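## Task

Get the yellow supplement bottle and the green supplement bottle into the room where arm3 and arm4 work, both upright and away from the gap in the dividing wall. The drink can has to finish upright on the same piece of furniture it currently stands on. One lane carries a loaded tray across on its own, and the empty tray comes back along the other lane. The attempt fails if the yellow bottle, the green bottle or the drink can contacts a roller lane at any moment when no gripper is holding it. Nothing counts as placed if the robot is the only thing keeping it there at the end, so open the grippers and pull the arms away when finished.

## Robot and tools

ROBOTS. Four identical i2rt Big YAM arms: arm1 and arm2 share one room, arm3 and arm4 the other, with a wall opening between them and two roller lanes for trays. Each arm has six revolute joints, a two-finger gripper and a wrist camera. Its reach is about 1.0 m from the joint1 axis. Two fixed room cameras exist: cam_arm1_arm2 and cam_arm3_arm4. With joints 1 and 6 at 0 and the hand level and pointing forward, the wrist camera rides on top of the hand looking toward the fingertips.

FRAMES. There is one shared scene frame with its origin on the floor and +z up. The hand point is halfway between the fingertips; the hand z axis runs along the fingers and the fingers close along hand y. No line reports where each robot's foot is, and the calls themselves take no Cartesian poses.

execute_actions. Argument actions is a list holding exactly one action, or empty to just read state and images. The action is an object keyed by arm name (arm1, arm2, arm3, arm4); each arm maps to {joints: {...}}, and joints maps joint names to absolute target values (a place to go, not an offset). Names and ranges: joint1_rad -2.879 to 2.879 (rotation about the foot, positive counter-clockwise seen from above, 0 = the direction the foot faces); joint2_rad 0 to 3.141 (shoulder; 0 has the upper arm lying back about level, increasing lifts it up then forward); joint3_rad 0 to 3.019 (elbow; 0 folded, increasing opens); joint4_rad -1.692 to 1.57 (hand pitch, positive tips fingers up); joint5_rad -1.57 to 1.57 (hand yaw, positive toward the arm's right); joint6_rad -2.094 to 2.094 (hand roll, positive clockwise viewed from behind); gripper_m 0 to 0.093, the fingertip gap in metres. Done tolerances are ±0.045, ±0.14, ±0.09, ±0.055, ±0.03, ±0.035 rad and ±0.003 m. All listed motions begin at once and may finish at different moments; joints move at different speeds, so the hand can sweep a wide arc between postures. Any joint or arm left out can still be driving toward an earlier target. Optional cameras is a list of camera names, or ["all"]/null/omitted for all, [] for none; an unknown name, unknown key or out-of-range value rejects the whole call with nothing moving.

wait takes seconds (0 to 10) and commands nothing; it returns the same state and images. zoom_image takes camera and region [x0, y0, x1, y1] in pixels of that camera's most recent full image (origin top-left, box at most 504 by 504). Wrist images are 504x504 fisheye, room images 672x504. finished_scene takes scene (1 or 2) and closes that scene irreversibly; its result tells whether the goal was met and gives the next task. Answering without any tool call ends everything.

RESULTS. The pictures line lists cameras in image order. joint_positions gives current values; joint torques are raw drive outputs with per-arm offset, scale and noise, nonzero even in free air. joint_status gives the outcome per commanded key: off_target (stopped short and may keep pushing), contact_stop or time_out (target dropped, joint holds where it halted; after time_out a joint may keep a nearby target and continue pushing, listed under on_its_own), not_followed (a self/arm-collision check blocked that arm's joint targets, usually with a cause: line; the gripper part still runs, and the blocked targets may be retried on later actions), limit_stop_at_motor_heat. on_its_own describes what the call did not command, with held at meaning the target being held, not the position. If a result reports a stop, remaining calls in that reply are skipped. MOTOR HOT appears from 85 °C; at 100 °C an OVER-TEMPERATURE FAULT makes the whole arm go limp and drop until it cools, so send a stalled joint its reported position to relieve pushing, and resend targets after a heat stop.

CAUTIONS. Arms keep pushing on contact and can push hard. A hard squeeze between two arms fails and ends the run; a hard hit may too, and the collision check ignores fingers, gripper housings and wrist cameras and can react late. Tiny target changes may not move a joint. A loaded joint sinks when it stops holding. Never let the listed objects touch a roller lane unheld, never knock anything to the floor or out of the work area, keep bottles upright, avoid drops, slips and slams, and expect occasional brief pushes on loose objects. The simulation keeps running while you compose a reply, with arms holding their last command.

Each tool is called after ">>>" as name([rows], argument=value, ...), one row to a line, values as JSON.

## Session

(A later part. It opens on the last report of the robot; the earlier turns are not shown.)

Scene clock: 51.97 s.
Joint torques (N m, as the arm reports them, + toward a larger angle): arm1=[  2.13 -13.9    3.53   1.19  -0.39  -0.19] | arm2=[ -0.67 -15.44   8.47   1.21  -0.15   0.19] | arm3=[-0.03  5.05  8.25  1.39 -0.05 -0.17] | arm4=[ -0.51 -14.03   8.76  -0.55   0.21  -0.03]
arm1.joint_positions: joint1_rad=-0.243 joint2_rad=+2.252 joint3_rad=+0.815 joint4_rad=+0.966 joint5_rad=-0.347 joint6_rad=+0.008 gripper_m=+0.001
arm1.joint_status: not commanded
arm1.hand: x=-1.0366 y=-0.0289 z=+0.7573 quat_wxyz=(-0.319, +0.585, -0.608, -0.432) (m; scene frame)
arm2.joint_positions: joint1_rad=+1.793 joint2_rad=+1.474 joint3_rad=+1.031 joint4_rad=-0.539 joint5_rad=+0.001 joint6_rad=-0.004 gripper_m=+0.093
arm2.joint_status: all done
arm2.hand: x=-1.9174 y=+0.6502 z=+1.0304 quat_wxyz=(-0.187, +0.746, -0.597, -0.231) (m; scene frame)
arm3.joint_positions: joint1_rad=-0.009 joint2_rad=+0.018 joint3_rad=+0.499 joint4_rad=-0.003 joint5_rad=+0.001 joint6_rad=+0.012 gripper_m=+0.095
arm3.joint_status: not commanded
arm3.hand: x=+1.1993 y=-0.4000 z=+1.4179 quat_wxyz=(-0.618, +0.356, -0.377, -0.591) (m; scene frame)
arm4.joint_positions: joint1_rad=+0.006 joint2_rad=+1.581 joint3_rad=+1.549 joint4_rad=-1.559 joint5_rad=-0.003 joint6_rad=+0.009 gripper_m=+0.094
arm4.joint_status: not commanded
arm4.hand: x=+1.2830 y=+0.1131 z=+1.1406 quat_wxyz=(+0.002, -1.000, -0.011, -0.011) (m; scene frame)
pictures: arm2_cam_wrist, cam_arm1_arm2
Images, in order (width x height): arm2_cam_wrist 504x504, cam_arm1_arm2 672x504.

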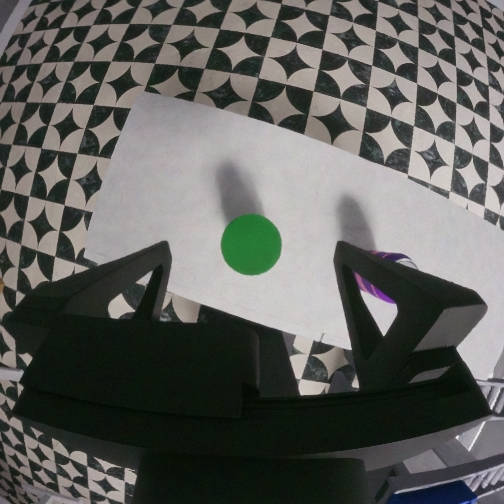

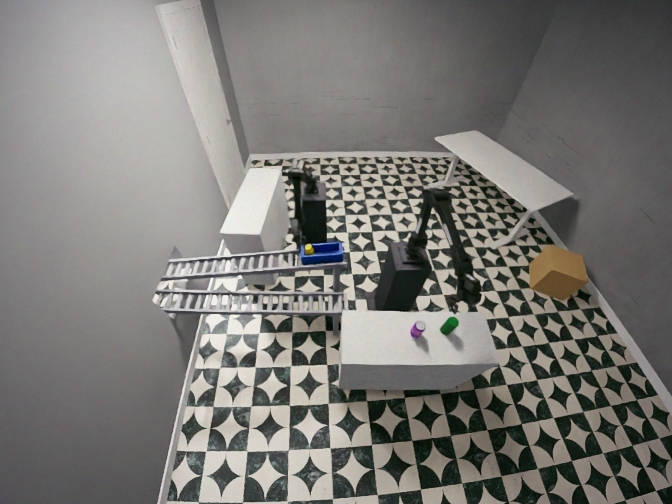

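>>> execute_actions([
  {"arm2":{"joints":{"joint2_rad":1.72,"joint3_rad":0.91,"joint4_rad":-0.16}}},
], cameras=["arm2_cam_wrist"])

>>> execute_actions([
  {"arm2":{"joints":{"gripper_m":0}}},
], cameras=["arm2_cam_wrist"])

>>> execute_actions([
  {"arm2":{"joints":{"joint2_rad":1.36,"joint3_rad":1.2,"joint4_rad":-0.8}}},
], cameras=["cam_arm1_arm2","arm2_cam_wrist"])

Scene clock: 53.97 s.
Joint torques (N m, as the arm reports them, + toward a larger angle): arm1=[  2.11 -13.95   3.54   1.19  -0.39  -0.19] | arm2=[ -0.88 -17.01   7.67   1.42  -0.17   0.2 ] | arm3=[-0.05  5.    8.25  1.39 -0.05 -0.17] | arm4=[ -0.46 -14.08   8.75  -0.52   0.21  -0.04]
arm1.joint_positions: joint1_rad=-0.243 joint2_rad=+2.252 joint3_rad=+0.815 joint4_rad=+0.966 joint5_rad=-0.347 joint6_rad=+0.008 gripper_m=+0.001
arm1.joint_status: not commanded
arm1.hand: x=-1.0366 y=-0.0289 z=+0.7573 quat_wxyz=(-0.319, +0.585, -0.608, -0.432) (m; scene frame)
arm2.joint_positions: joint1_rad=+1.793 joint2_rad=+1.734 joint3_rad=+0.905 joint4_rad=-0.184 joint5_rad=+0.001 joint6_rad=-0.004 gripper_m=+0.093
arm2.joint_status: all done
arm2.hand: x=-1.9188 y=+0.6560 z=+0.8875 quat_wxyz=(-0.177, +0.749, -0.599, -0.219) (m; scene frame)
arm3.joint_positions: joint1_rad=-0.009 joint2_rad=+0.018 joint3_rad=+0.499 joint4_rad=-0.003 joint5_rad=+0.001 joint6_rad=+0.012 gripper_m=+0.095
arm3.joint_status: not commanded
arm3.hand: x=+1.1993 y=-0.4000 z=+1.4179 quat_wxyz=(-0.618, +0.356, -0.377, -0.591) (m; scene frame)
arm4.joint_positions: joint1_rad=+0.006 joint2_rad=+1.581 joint3_rad=+1.549 joint4_rad=-1.559 joint5_rad=-0.003 joint6_rad=+0.009 gripper_m=+0.094
arm4.joint_status: not commanded
arm4.hand: x=+1.2830 y=+0.1131 z=+1.1406 quat_wxyz=(+0.002, -1.000, -0.011, -0.011) (m; scene frame)
pictures: arm2_cam_wrist
Images, in order (width x height): arm2_cam_wrist 504x504.

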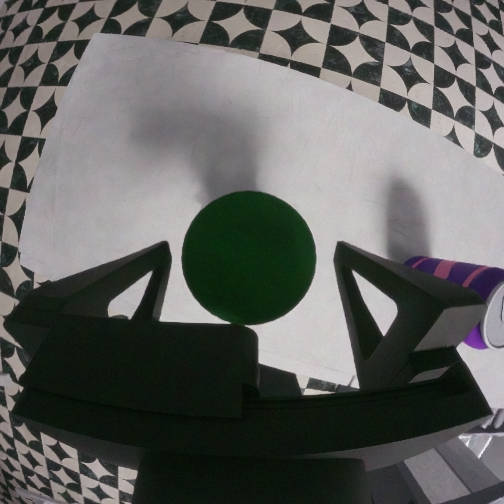

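Scene clock: 54.67 s.
Joint torques (N m, as the arm reports them, + toward a larger angle): arm1=[  2.17 -13.88   3.53   1.2   -0.39  -0.19] | arm2=[ -0.93 -17.06   7.8    1.39  -0.13   0.2 ] | arm3=[ 0.    5.01  8.24  1.38 -0.05 -0.17] | arm4=[ -0.43 -14.04   8.76  -0.56   0.21  -0.04]
arm1.joint_positions: joint1_rad=-0.243 joint2_rad=+2.252 joint3_rad=+0.815 joint4_rad=+0.966 joint5_rad=-0.347 joint6_rad=+0.008 gripper_m=+0.001
arm1.joint_status: not commanded
arm1.hand: x=-1.0366 y=-0.0289 z=+0.7573 quat_wxyz=(-0.319, +0.585, -0.608, -0.432) (m; scene frame)
arm2.joint_positions: joint1_rad=+1.793 joint2_rad=+1.734 joint3_rad=+0.905 joint4_rad=-0.184 joint5_rad=+0.000 joint6_rad=-0.004 gripper_m=+0.066
arm2.joint_status: gripper_m off_target (ended at +0.066, target +0.000)
arm2.hand: x=-1.9188 y=+0.6561 z=+0.8876 quat_wxyz=(-0.177, +0.749, -0.599, -0.220) (m; scene frame)
arm3.joint_positions: joint1_rad=-0.009 joint2_rad=+0.018 joint3_rad=+0.499 joint4_rad=-0.003 joint5_rad=+0.001 joint6_rad=+0.012 gripper_m=+0.095
arm3.joint_status: not commanded
arm3.hand: x=+1.1993 y=-0.4000 z=+1.4179 quat_wxyz=(-0.618, +0.356, -0.377, -0.591) (m; scene frame)
arm4.joint_positions: joint1_rad=+0.006 joint2_rad=+1.581 joint3_rad=+1.549 joint4_rad=-1.559 joint5_rad=-0.003 joint6_rad=+0.009 gripper_m=+0.094
arm4.joint_status: not commanded
arm4.hand: x=+1.2830 y=+0.1131 z=+1.1406 quat_wxyz=(+0.002, -1.000, -0.011, -0.011) (m; scene frame)
pictures: arm2_cam_wrist
Images, in order (width x height): arm2_cam_wrist 504x504.

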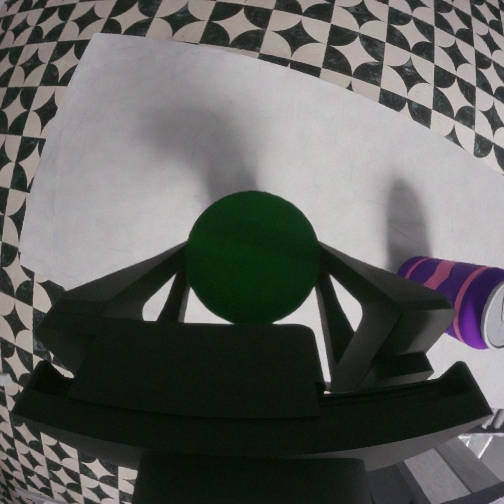

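Scene clock: 56.17 s.
Joint torques (N m, as the arm reports them, + toward a larger angle): arm1=[  2.21 -13.89   3.54   1.18  -0.39  -0.19] | arm2=[ -0.9  -16.18  12.76   0.26  -0.14   0.21] | arm3=[ 0.    5.    8.26  1.38 -0.05 -0.17] | arm4=[ -0.4  -14.12   8.75  -0.53   0.21  -0.04]
arm1.joint_positions: joint1_rad=-0.243 joint2_rad=+2.252 joint3_rad=+0.815 joint4_rad=+0.966 joint5_rad=-0.347 joint6_rad=+0.008 gripper_m=+0.001
arm1.joint_status: not commanded
arm1.hand: x=-1.0366 y=-0.0289 z=+0.7573 quat_wxyz=(-0.319, +0.585, -0.608, -0.432) (m; scene frame)
arm2.joint_positions: joint1_rad=+1.793 joint2_rad=+1.391 joint3_rad=+1.171 joint4_rad=-0.792 joint5_rad=+0.000 joint6_rad=-0.004 gripper_m=+0.066
arm2.joint_status: all done
arm2.hand: x=-1.9150 y=+0.6388 z=+1.1082 quat_wxyz=(-0.178, +0.749, -0.599, -0.220) (m; scene frame)
arm3.joint_positions: joint1_rad=-0.009 joint2_rad=+0.018 joint3_rad=+0.499 joint4_rad=-0.003 joint5_rad=+0.001 joint6_rad=+0.012 gripper_m=+0.095
arm3.joint_status: not commanded
arm3.hand: x=+1.1993 y=-0.4000 z=+1.4179 quat_wxyz=(-0.618, +0.356, -0.377, -0.591) (m; scene frame)
arm4.joint_positions: joint1_rad=+0.006 joint2_rad=+1.581 joint3_rad=+1.549 joint4_rad=-1.559 joint5_rad=-0.003 joint6_rad=+0.009 gripper_m=+0.094
arm4.joint_status: not commanded
arm4.hand: x=+1.2830 y=+0.1131 z=+1.1406 quat_wxyz=(+0.002, -1.000, -0.011, -0.011) (m; scene frame)
pictures: arm2_cam_wrist, cam_arm1_arm2
Images, in order (width x height): arm2_cam_wrist 504x504, cam_arm1_arm2 672x504.

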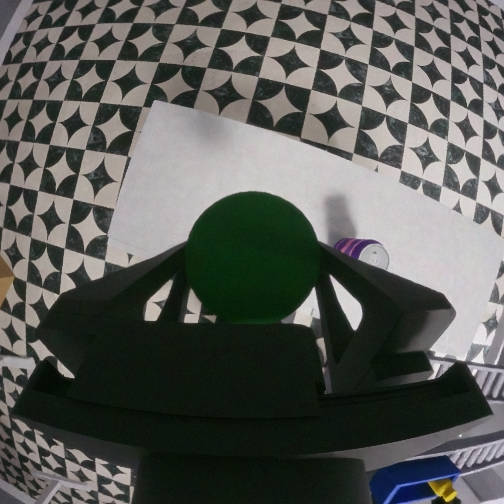

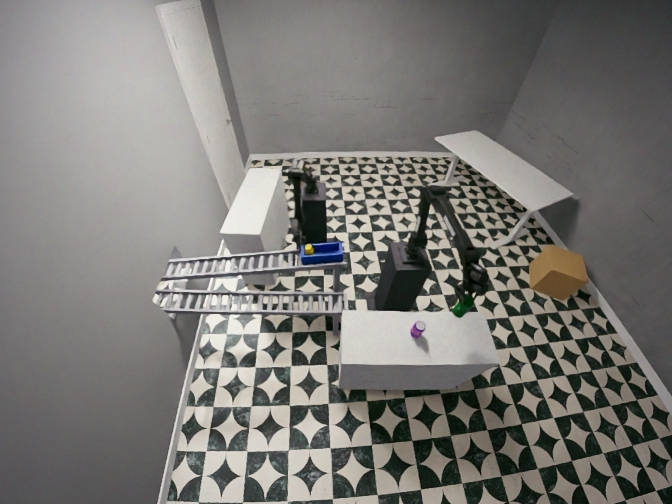

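>>> execute_actions([
  {"arm2":{"joints":{"joint1_rad":-0.212}}},
], cameras=[])

>>> execute_actions([
  {"arm2":{"joints":{"joint2_rad":1.81,"joint3_rad":1.45,"joint4_rad":-0.64}}},
], cameras=["arm1_cam_wrist","arm2_cam_wrist"])

Scene clock: 58.87 s.
Joint torques (N m, as the arm reports them, + toward a larger angle): arm1=[  2.11 -13.92   3.53   1.19  -0.39  -0.19] | arm2=[  0.   -16.32  12.85   0.18  -0.26   0.18] | arm3=[-0.04  5.02  8.25  1.38 -0.05 -0.17] | arm4=[ -0.49 -14.08   8.78  -0.56   0.22  -0.04]
arm1.joint_positions: joint1_rad=-0.243 joint2_rad=+2.252 joint3_rad=+0.815 joint4_rad=+0.966 joint5_rad=-0.347 joint6_rad=+0.008 gripper_m=+0.001
arm1.joint_status: not commanded
arm1.hand: x=-1.0366 y=-0.0289 z=+0.7573 quat_wxyz=(-0.319, +0.585, -0.608, -0.432) (m; scene frame)
arm2.joint_positions: joint1_rad=-0.217 joint2_rad=+1.391 joint3_rad=+1.171 joint4_rad=-0.792 joint5_rad=+0.003 joint6_rad=-0.004 gripper_m=+0.066
arm2.joint_status: all done
arm2.hand: x=-1.2914 y=+0.0108 z=+1.0976 quat_wxyz=(-0.272, -0.107, -0.956, +0.026) (m; scene frame)
arm3.joint_positions: joint1_rad=-0.009 joint2_rad=+0.018 joint3_rad=+0.499 joint4_rad=-0.003 joint5_rad=+0.001 joint6_rad=+0.012 gripper_m=+0.095
arm3.joint_status: not commanded
arm3.hand: x=+1.1993 y=-0.4000 z=+1.4179 quat_wxyz=(-0.618, +0.356, -0.377, -0.591) (m; scene frame)
arm4.joint_positions: joint1_rad=+0.006 joint2_rad=+1.581 joint3_rad=+1.549 joint4_rad=-1.559 joint5_rad=-0.003 joint6_rad=+0.009 gripper_m=+0.094
arm4.joint_status: not commanded
arm4.hand: x=+1.2830 y=+0.1131 z=+1.1406 quat_wxyz=(+0.002, -1.000, -0.011, -0.011) (m; scene frame)
pictures: none
No camera images: the call's "cameras" was empty. Leave "cameras" out to get every camera's image.

Scene clock: 60.37 s.
Joint torques (N m, as the arm reports them, + toward a larger angle): arm1=[  2.15 -13.98   3.54   1.18  -0.39  -0.19] | arm2=[ -0.09 -23.21  14.08   0.96  -0.24   0.2 ] | arm3=[-0.12  4.98  8.26  1.39 -0.05 -0.17] | arm4=[ -0.48 -14.03   8.77  -0.56   0.21  -0.04]
arm1.joint_positions: joint1_rad=-0.243 joint2_rad=+2.252 joint3_rad=+0.815 joint4_rad=+0.966 joint5_rad=-0.347 joint6_rad=+0.008 gripper_m=+0.001
arm1.joint_status: not commanded
arm1.hand: x=-1.0366 y=-0.0289 z=+0.7573 quat_wxyz=(-0.319, +0.585, -0.608, -0.432) (m; scene frame)
arm2.joint_positions: joint1_rad=-0.217 joint2_rad=+1.845 joint3_rad=+1.398 joint4_rad=-0.656 joint5_rad=+0.003 joint6_rad=-0.004 gripper_m=+0.066
arm2.joint_status: all done
arm2.hand: x=-1.1738 y=-0.0141 z=+0.9654 quat_wxyz=(-0.228, -0.108, -0.967, +0.021) (m; scene frame)
arm3.joint_positions: joint1_rad=-0.009 joint2_rad=+0.018 joint3_rad=+0.499 joint4_rad=-0.003 joint5_rad=+0.001 joint6_rad=+0.012 gripper_m=+0.095
arm3.joint_status: not commanded
arm3.hand: x=+1.1993 y=-0.4000 z=+1.4179 quat_wxyz=(-0.618, +0.356, -0.377, -0.591) (m; scene frame)
arm4.joint_positions: joint1_rad=+0.006 joint2_rad=+1.581 joint3_rad=+1.549 joint4_rad=-1.559 joint5_rad=-0.003 joint6_rad=+0.009 gripper_m=+0.094
arm4.joint_status: not commanded
arm4.hand: x=+1.2830 y=+0.1131 z=+1.1406 quat_wxyz=(+0.002, -1.000, -0.011, -0.011) (m; scene frame)
pictures: arm1_cam_wrist, arm2_cam_wrist
Images, in order (width x height): arm1_cam_wrist 504x504, arm2_cam_wrist 504x504.

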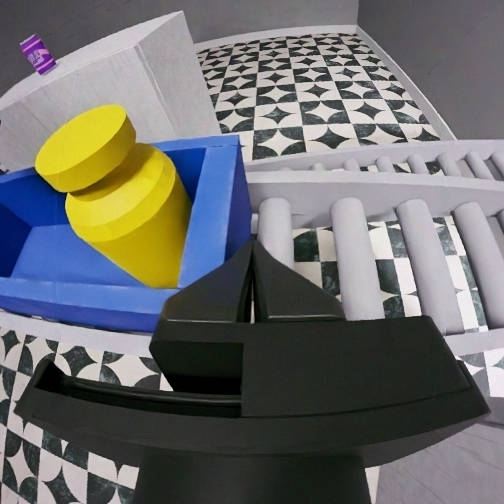

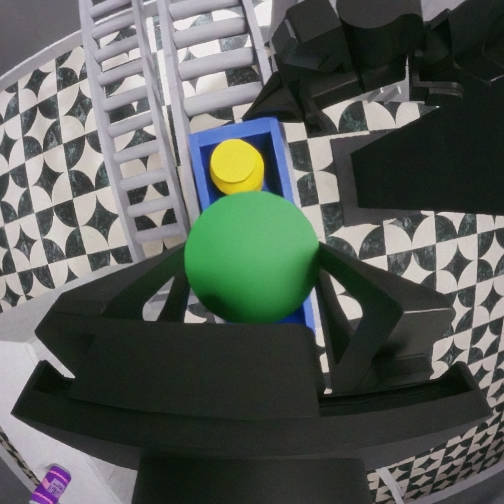

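>>> execute_actions([
  {"arm2":{"joints":{"joint1_rad":-0.2,"joint2_rad":2.01,"joint3_rad":1.35,"joint4_rad":-0.375}}},
], cameras=["arm1_cam_wrist","arm2_cam_wrist"])

Scene clock: 62.07 s.
Joint torques (N m, as the arm reports them, + toward a larger angle): arm1=[  2.19 -13.88   3.53   1.19  -0.41  -0.19] | arm2=[  0.34 -25.     8.83   1.36  -0.09   0.19] | arm3=[-0.05  5.04  8.24  1.37 -0.05 -0.17] | arm4=[ -0.42 -14.05   8.76  -0.52   0.21  -0.04]
arm1.joint_positions: joint1_rad=-0.243 joint2_rad=+2.252 joint3_rad=+0.815 joint4_rad=+0.966 joint5_rad=-0.347 joint6_rad=+0.008 gripper_m=+0.001
arm1.joint_status: not commanded
arm1.hand: x=-1.0364 y=-0.0290 z=+0.7573 quat_wxyz=(-0.319, +0.585, -0.608, -0.431) (m; scene frame)
arm2.joint_positions: joint1_rad=-0.208 joint2_rad=+2.049 joint3_rad=+1.338 joint4_rad=-0.403 joint5_rad=-0.001 joint6_rad=-0.004 gripper_m=+0.066
arm2.joint_status: all done
arm2.hand: x=-1.1640 y=-0.0079 z=+0.8389 quat_wxyz=(-0.223, -0.103, -0.969, +0.018) (m; scene frame)
arm3.joint_positions: joint1_rad=-0.009 joint2_rad=+0.018 joint3_rad=+0.499 joint4_rad=-0.003 joint5_rad=+0.001 joint6_rad=+0.012 gripper_m=+0.095
arm3.joint_status: not commanded
arm3.hand: x=+1.1993 y=-0.4000 z=+1.4179 quat_wxyz=(-0.618, +0.356, -0.377, -0.591) (m; scene frame)
arm4.joint_positions: joint1_rad=+0.006 joint2_rad=+1.581 joint3_rad=+1.549 joint4_rad=-1.559 joint5_rad=-0.003 joint6_rad=+0.009 gripper_m=+0.094
arm4.joint_status: not commanded
arm4.hand: x=+1.2830 y=+0.1131 z=+1.1406 quat_wxyz=(+0.002, -1.000, -0.011, -0.011) (m; scene frame)
pictures: arm1_cam_wrist, arm2_cam_wrist
Images, in order (width x height): arm1_cam_wrist 504x504, arm2_cam_wrist 504x504.

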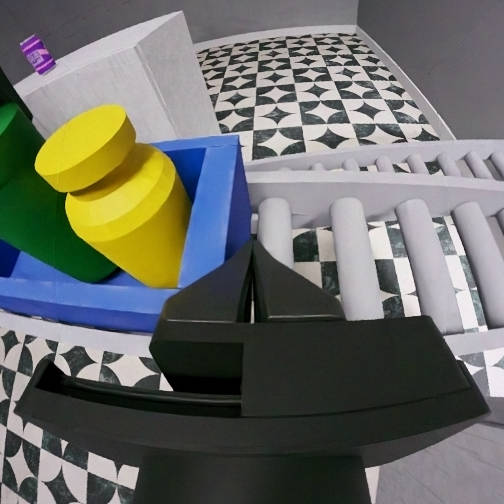

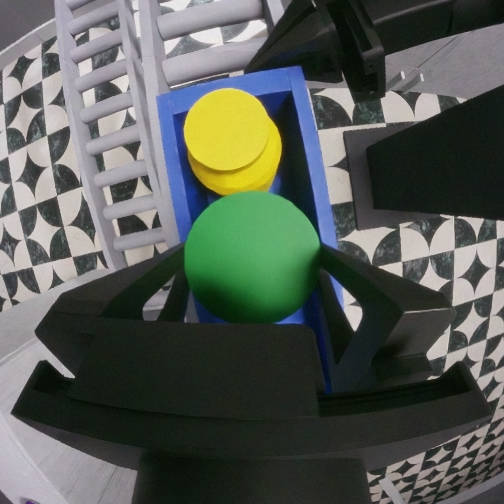

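>>> execute_actions([
  {"arm2":{"joints":{"gripper_m":0.09}}},
], cameras=[])

>>> execute_actions([
  {"arm2":{"joints":{"joint2_rad":1.6}}},
], cameras=["arm2_cam_wrist"])

>>> execute_actions([
  {"arm1":{"joints":{"joint2_rad":2.2,"joint3_rad":0.5,"joint4_rad":1.35}}},
], cameras=["arm2_cam_wrist","cam_arm1_arm2"])

>>> wait(seconds=6)

Scene clock: 64.07 s.
Joint torques (N m, as the arm reports them, + toward a larger angle): arm1=[  2.19 -13.91   3.54   1.19  -0.39  -0.18] | arm2=[ -0.29 -23.5    9.13   1.28  -0.11   0.2 ] | arm3=[-0.04  5.03  8.25  1.37 -0.05 -0.17] | arm4=[ -0.47 -14.06   8.79  -0.53   0.21  -0.04]
arm1.joint_positions: joint1_rad=-0.243 joint2_rad=+2.252 joint3_rad=+0.815 joint4_rad=+0.966 joint5_rad=-0.347 joint6_rad=+0.008 gripper_m=+0.001
arm1.joint_status: not commanded
arm1.hand: x=-1.0364 y=-0.0290 z=+0.7573 quat_wxyz=(-0.319, +0.585, -0.608, -0.432) (m; scene frame)
arm2.joint_positions: joint1_rad=-0.208 joint2_rad=+2.032 joint3_rad=+1.338 joint4_rad=-0.398 joint5_rad=-0.001 joint6_rad=-0.004 gripper_m=+0.090
arm2.joint_status: all done
arm2.hand: x=-1.1604 y=-0.0088 z=+0.8498 quat_wxyz=(-0.233, -0.103, -0.967, +0.019) (m; scene frame)
arm3.joint_positions: joint1_rad=-0.009 joint2_rad=+0.018 joint3_rad=+0.499 joint4_rad=-0.003 joint5_rad=+0.001 joint6_rad=+0.012 gripper_m=+0.095
arm3.joint_status: not commanded
arm3.hand: x=+1.1993 y=-0.4000 z=+1.4179 quat_wxyz=(-0.618, +0.356, -0.377, -0.591) (m; scene frame)
arm4.joint_positions: joint1_rad=+0.006 joint2_rad=+1.581 joint3_rad=+1.549 joint4_rad=-1.559 joint5_rad=-0.003 joint6_rad=+0.009 gripper_m=+0.094
arm4.joint_status: not commanded
arm4.hand: x=+1.2830 y=+0.1131 z=+1.1406 quat_wxyz=(+0.002, -1.000, -0.011, -0.011) (m; scene frame)
pictures: none
No camera images: the call's "cameras" was empty. Leave "cameras" out to get every camera's image.

Scene clock: 65.63 s.
Joint torques (N m, as the arm reports them, + toward a larger angle): arm1=[  2.19 -13.95   3.55   1.19  -0.39  -0.19] | arm2=[  0.1  -19.61  11.49   1.45  -0.1    0.2 ] | arm3=[-0.03  5.04  8.25  1.37 -0.05 -0.17] | arm4=[ -0.49 -14.09   8.76  -0.54   0.21  -0.04]
arm1.joint_positions: joint1_rad=-0.243 joint2_rad=+2.252 joint3_rad=+0.815 joint4_rad=+0.966 joint5_rad=-0.347 joint6_rad=+0.008 gripper_m=+0.001
arm1.joint_status: not commanded
arm1.hand: x=-1.0364 y=-0.0290 z=+0.7573 quat_wxyz=(-0.319, +0.585, -0.608, -0.432) (m; scene frame)
arm2.joint_positions: joint1_rad=-0.208 joint2_rad=+1.616 joint3_rad=+1.338 joint4_rad=-0.391 joint5_rad=-0.001 joint6_rad=-0.004 gripper_m=+0.090
arm2.joint_status: all done
arm2.hand: x=-1.1505 y=-0.0144 z=+1.1216 quat_wxyz=(-0.431, -0.096, -0.896, +0.041) (m; scene frame)
arm3.joint_positions: joint1_rad=-0.009 joint2_rad=+0.018 joint3_rad=+0.499 joint4_rad=-0.003 joint5_rad=+0.001 joint6_rad=+0.012 gripper_m=+0.095
arm3.joint_status: not commanded
arm3.hand: x=+1.1993 y=-0.4000 z=+1.4179 quat_wxyz=(-0.618, +0.356, -0.377, -0.591) (m; scene frame)
arm4.joint_positions: joint1_rad=+0.006 joint2_rad=+1.581 joint3_rad=+1.549 joint4_rad=-1.559 joint5_rad=-0.003 joint6_rad=+0.009 gripper_m=+0.094
arm4.joint_status: not commanded
arm4.hand: x=+1.2830 y=+0.1131 z=+1.1406 quat_wxyz=(+0.002, -1.000, -0.011, -0.011) (m; scene frame)
pictures: arm2_cam_wrist
Images, in order (width x height): arm2_cam_wrist 504x504.

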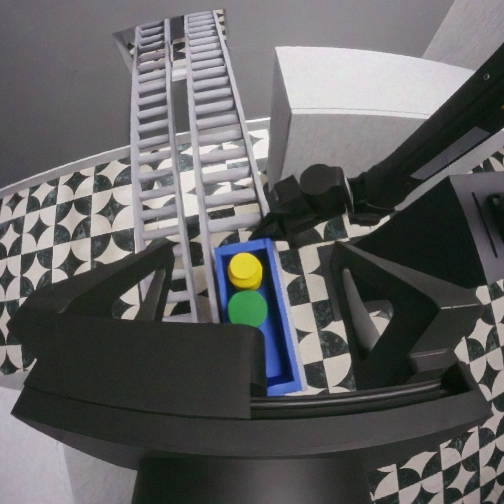

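Scene clock: 66.77 s.
Joint torques (N m, as the arm reports them, + toward a larger angle): arm1=[  2.19 -13.88  -0.4    3.51  -0.34  -0.18] | arm2=[  0.01 -19.85  11.5    1.42  -0.1    0.2 ] | arm3=[-0.02  5.01  8.25  1.39 -0.05 -0.17] | arm4=[ -0.45 -14.09   8.76  -0.54   0.21  -0.04]
arm1.joint_positions: joint1_rad=-0.243 joint2_rad=+2.232 joint3_rad=+0.499 joint4_rad=+1.320 joint5_rad=-0.348 joint6_rad=+0.008 gripper_m=+0.001
arm1.joint_status: all done
arm1.hand: x=-1.0646 y=-0.1376 z=+0.7761 quat_wxyz=(-0.339, +0.580, -0.593, -0.444) (m; scene frame)
arm2.joint_positions: joint1_rad=-0.208 joint2_rad=+1.616 joint3_rad=+1.338 joint4_rad=-0.391 joint5_rad=-0.001 joint6_rad=-0.004 gripper_m=+0.090
arm2.joint_status: not commanded
arm2.hand: x=-1.1505 y=-0.0144 z=+1.1216 quat_wxyz=(-0.431, -0.096, -0.896, +0.041) (m; scene frame)
arm3.joint_positions: joint1_rad=-0.009 joint2_rad=+0.018 joint3_rad=+0.499 joint4_rad=-0.003 joint5_rad=+0.001 joint6_rad=+0.012 gripper_m=+0.095
arm3.joint_status: not commanded
arm3.hand: x=+1.1993 y=-0.4000 z=+1.4179 quat_wxyz=(-0.618, +0.356, -0.377, -0.591) (m; scene frame)
arm4.joint_positions: joint1_rad=+0.006 joint2_rad=+1.581 joint3_rad=+1.549 joint4_rad=-1.559 joint5_rad=-0.003 joint6_rad=+0.009 gripper_m=+0.094
arm4.joint_status: not commanded
arm4.hand: x=+1.2830 y=+0.1131 z=+1.1406 quat_wxyz=(+0.002, -1.000, -0.011, -0.011) (m; scene frame)
pictures: arm2_cam_wrist, cam_arm1_arm2
Images, in order (width x height): arm2_cam_wrist 504x504, cam_arm1_arm2 672x504.

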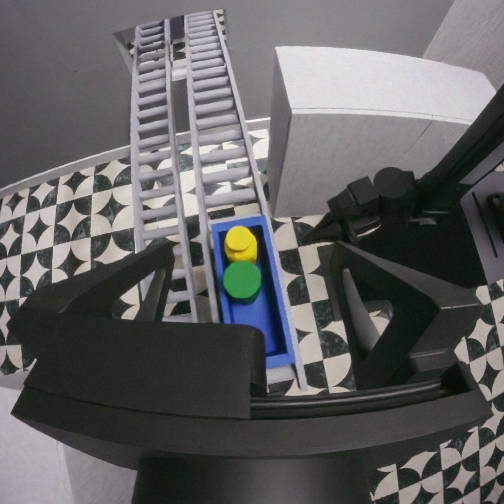

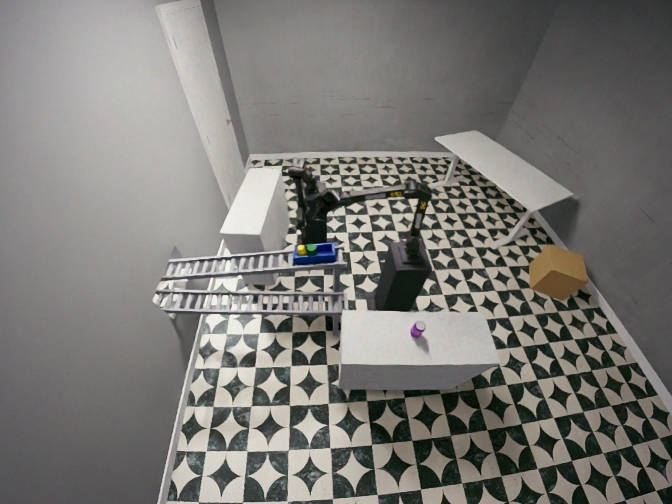

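Scene clock: 72.77 s.
Joint torques (N m, as the arm reports them, + toward a larger angle): arm1=[  2.22 -13.83  -0.25   3.46  -0.34  -0.18] | arm2=[ -0.16 -19.32  11.6    1.46  -0.11   0.2 ] | arm3=[ 0.    5.    8.25  1.37 -0.05 -0.17] | arm4=[ -0.46 -14.1    8.76  -0.55   0.21  -0.03]
arm1.joint_positions: joint1_rad=-0.243 joint2_rad=+2.232 joint3_rad=+0.499 joint4_rad=+1.320 joint5_rad=-0.348 joint6_rad=+0.008 gripper_m=+0.001
arm1.joint_status: all done
arm1.hand: x=-1.0646 y=-0.1376 z=+0.7761 quat_wxyz=(-0.339, +0.580, -0.593, -0.444) (m; scene frame)
arm2.joint_positions: joint1_rad=-0.208 joint2_rad=+1.616 joint3_rad=+1.338 joint4_rad=-0.391 joint5_rad=-0.001 joint6_rad=-0.004 gripper_m=+0.090
arm2.joint_status: not commanded
arm2.hand: x=-1.1505 y=-0.0144 z=+1.1216 quat_wxyz=(-0.431, -0.096, -0.896, +0.041) (m; scene frame)
arm3.joint_positions: joint1_rad=-0.009 joint2_rad=+0.018 joint3_rad=+0.499 joint4_rad=-0.003 joint5_rad=+0.001 joint6_rad=+0.012 gripper_m=+0.095
arm3.joint_status: not commanded
arm3.hand: x=+1.1993 y=-0.4000 z=+1.4179 quat_wxyz=(-0.618, +0.356, -0.377, -0.591) (m; scene frame)
arm4.joint_positions: joint1_rad=+0.006 joint2_rad=+1.581 joint3_rad=+1.549 joint4_rad=-1.559 joint5_rad=-0.003 joint6_rad=+0.009 gripper_m=+0.094
arm4.joint_status: not commanded
arm4.hand: x=+1.2830 y=+0.1131 z=+1.1406 quat_wxyz=(+0.002, -1.000, -0.011, -0.011) (m; scene frame)
wait: 6.00 s; at rest by 0.27 s
pictures: arm1_cam_wrist, arm2_cam_wrist, arm3_cam_wrist, arm4_cam_wrist, cam_arm1_arm2, cam_arm3_arm4
Images, in order (width x height): arm1_cam_wrist 504x504, arm2_cam_wrist 504x504, arm3_cam_wrist 504x504, arm4_cam_wrist 504x504, cam_arm1_arm2 672x504, cam_arm3_arm4 672x504.

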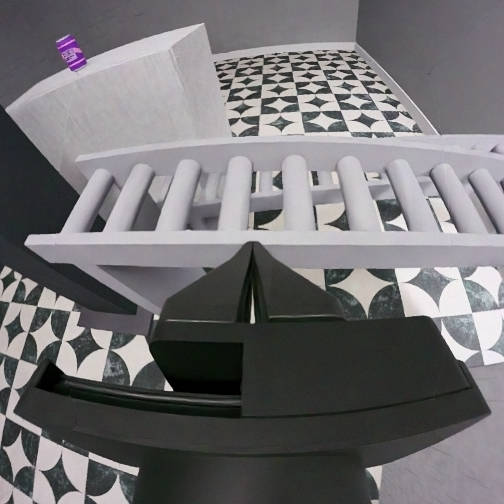

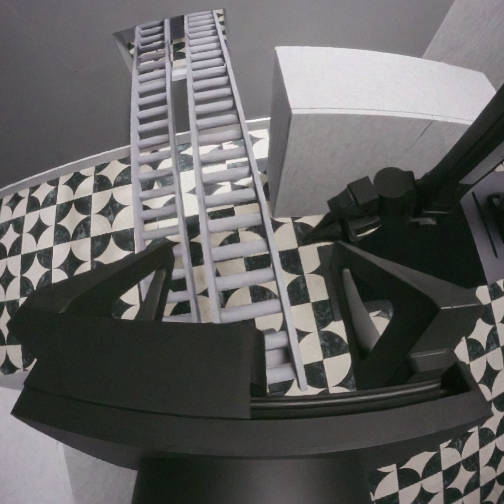

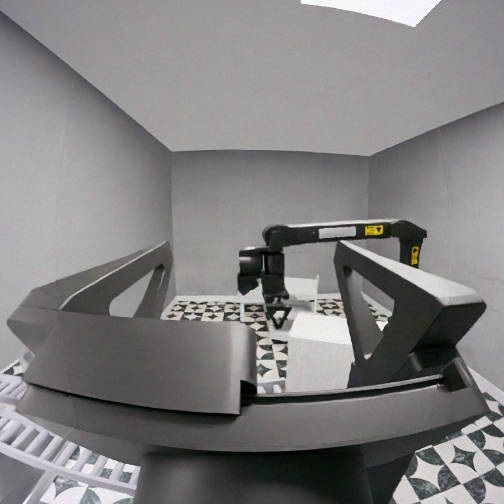

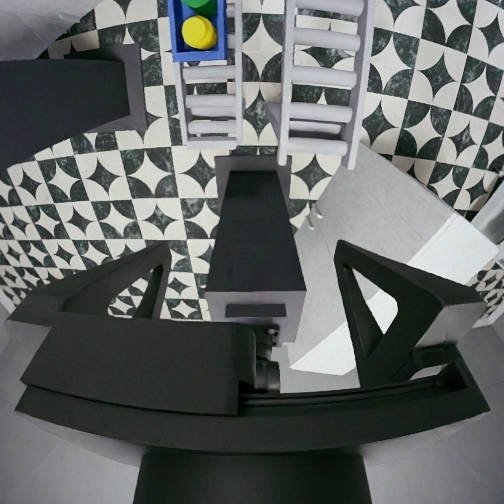

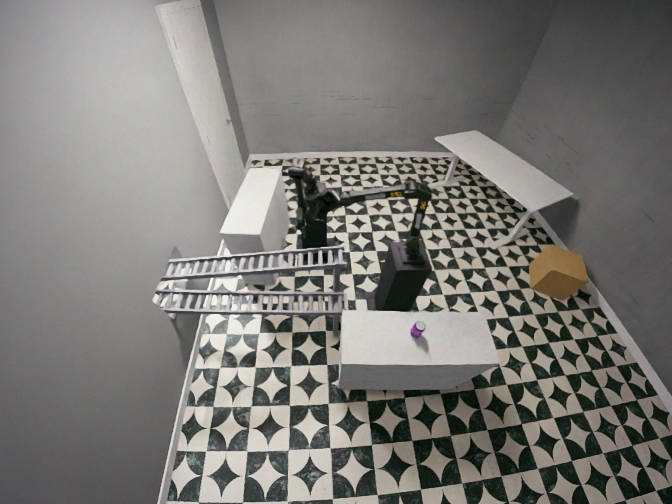

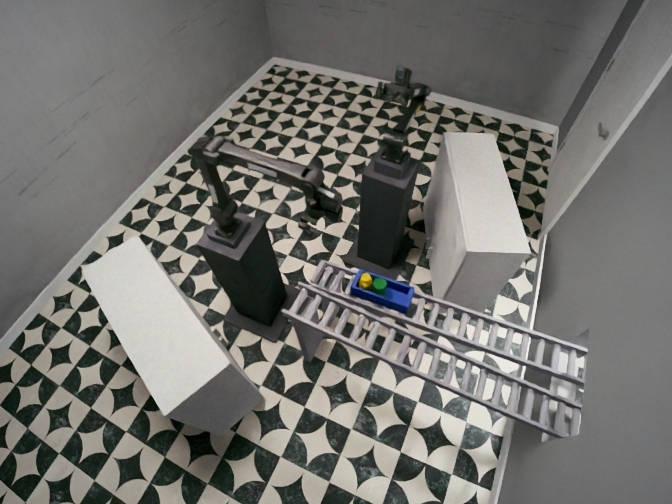

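>>> wait(seconds=3)

Scene clock: 78.27 s.
Joint torques (N m, as the arm reports them, + toward a larger angle): arm1=[  2.19 -13.84  -0.24   3.47  -0.34  -0.18] | arm2=[ -0.11 -19.43  11.62   1.39  -0.11   0.21] | arm3=[-0.03  5.02  8.25  1.38 -0.05 -0.17] | arm4=[ -0.47 -14.1    8.76  -0.52   0.22  -0.04]
arm1.joint_positions: joint1_rad=-0.243 joint2_rad=+2.232 joint3_rad=+0.499 joint4_rad=+1.320 joint5_rad=-0.348 joint6_rad=+0.008 gripper_m=+0.001
arm1.joint_status: all done
arm1.hand: x=-1.0646 y=-0.1376 z=+0.7761 quat_wxyz=(-0.339, +0.580, -0.593, -0.444) (m; scene frame)
arm2.joint_positions: joint1_rad=-0.208 joint2_rad=+1.616 joint3_rad=+1.338 joint4_rad=-0.391 joint5_rad=-0.001 joint6_rad=-0.004 gripper_m=+0.090
arm2.joint_status: not commanded
arm2.hand: x=-1.1505 y=-0.0144 z=+1.1216 quat_wxyz=(-0.431, -0.096, -0.896, +0.041) (m; scene frame)
arm3.joint_positions: joint1_rad=-0.009 joint2_rad=+0.018 joint3_rad=+0.499 joint4_rad=-0.003 joint5_rad=+0.001 joint6_rad=+0.012 gripper_m=+0.095
arm3.joint_status: not commanded
arm3.hand: x=+1.1993 y=-0.4000 z=+1.4179 quat_wxyz=(-0.618, +0.356, -0.377, -0.591) (m; scene frame)
arm4.joint_positions: joint1_rad=+0.006 joint2_rad=+1.581 joint3_rad=+1.549 joint4_rad=-1.559 joint5_rad=-0.003 joint6_rad=+0.009 gripper_m=+0.094
arm4.joint_status: not commanded
arm4.hand: x=+1.2830 y=+0.1131 z=+1.1406 quat_wxyz=(+0.002, -1.000, -0.011, -0.011) (m; scene frame)
wait: 3.00 s; at rest from the start
pictures: arm1_cam_wrist, arm2_cam_wrist, arm3_cam_wrist, arm4_cam_wrist, cam_arm1_arm2, cam_arm3_arm4
Images, in order (width x height): arm1_cam_wrist 504x504, arm2_cam_wrist 504x504, arm3_cam_wrist 504x504, arm4_cam_wrist 504x504, cam_arm1_arm2 672x504, cam_arm3_arm4 672x504.

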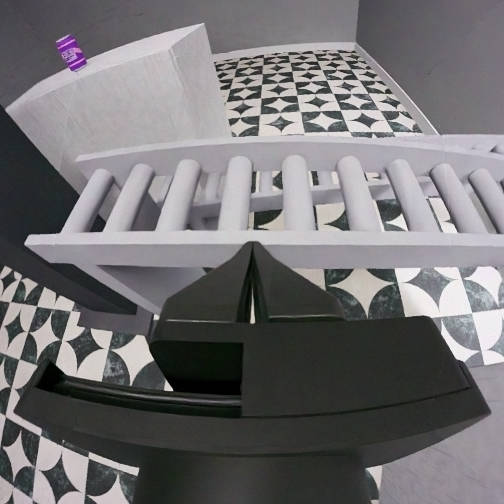

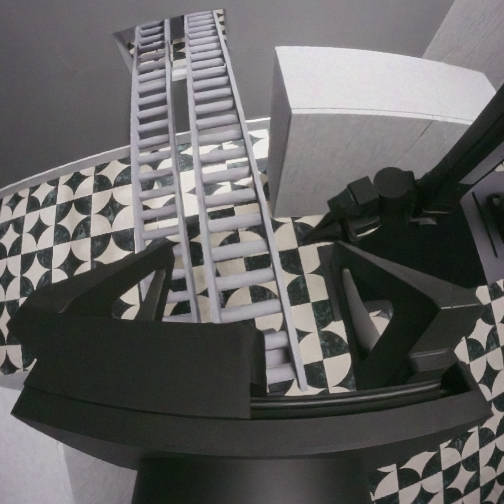

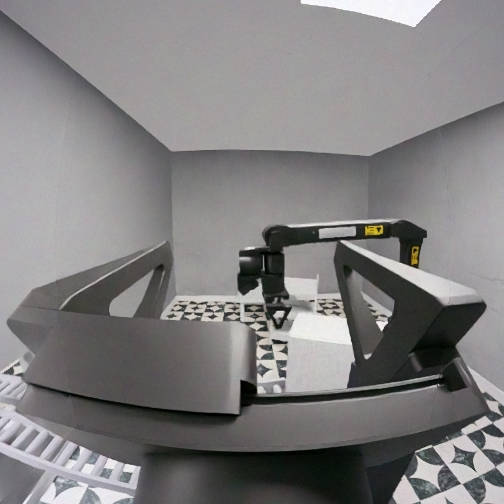

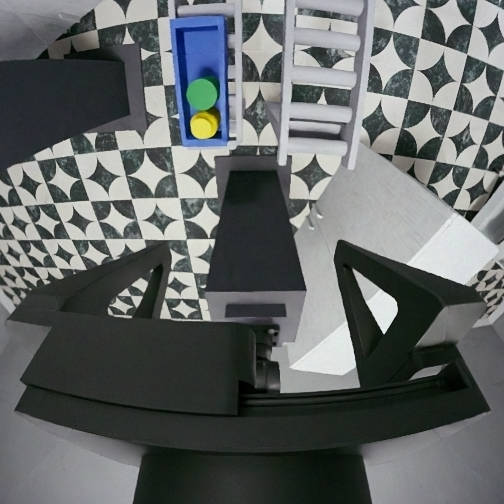

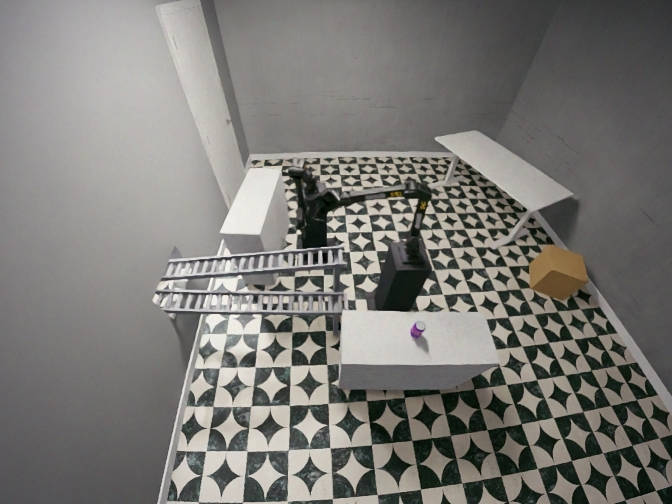

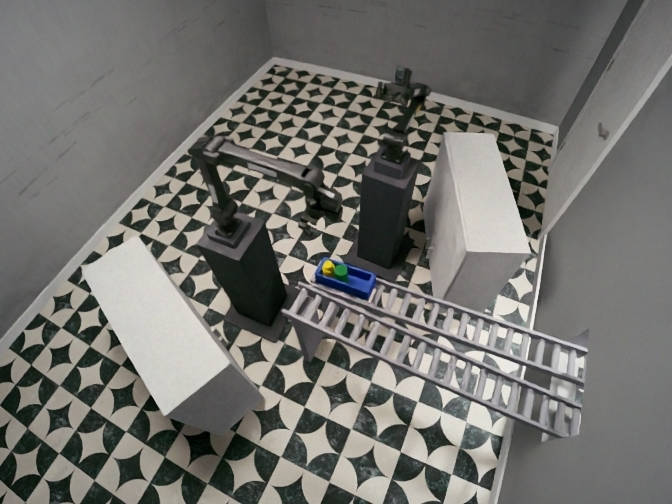

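>>> finished_scene(scene=1)

The scene is finished: the task was done.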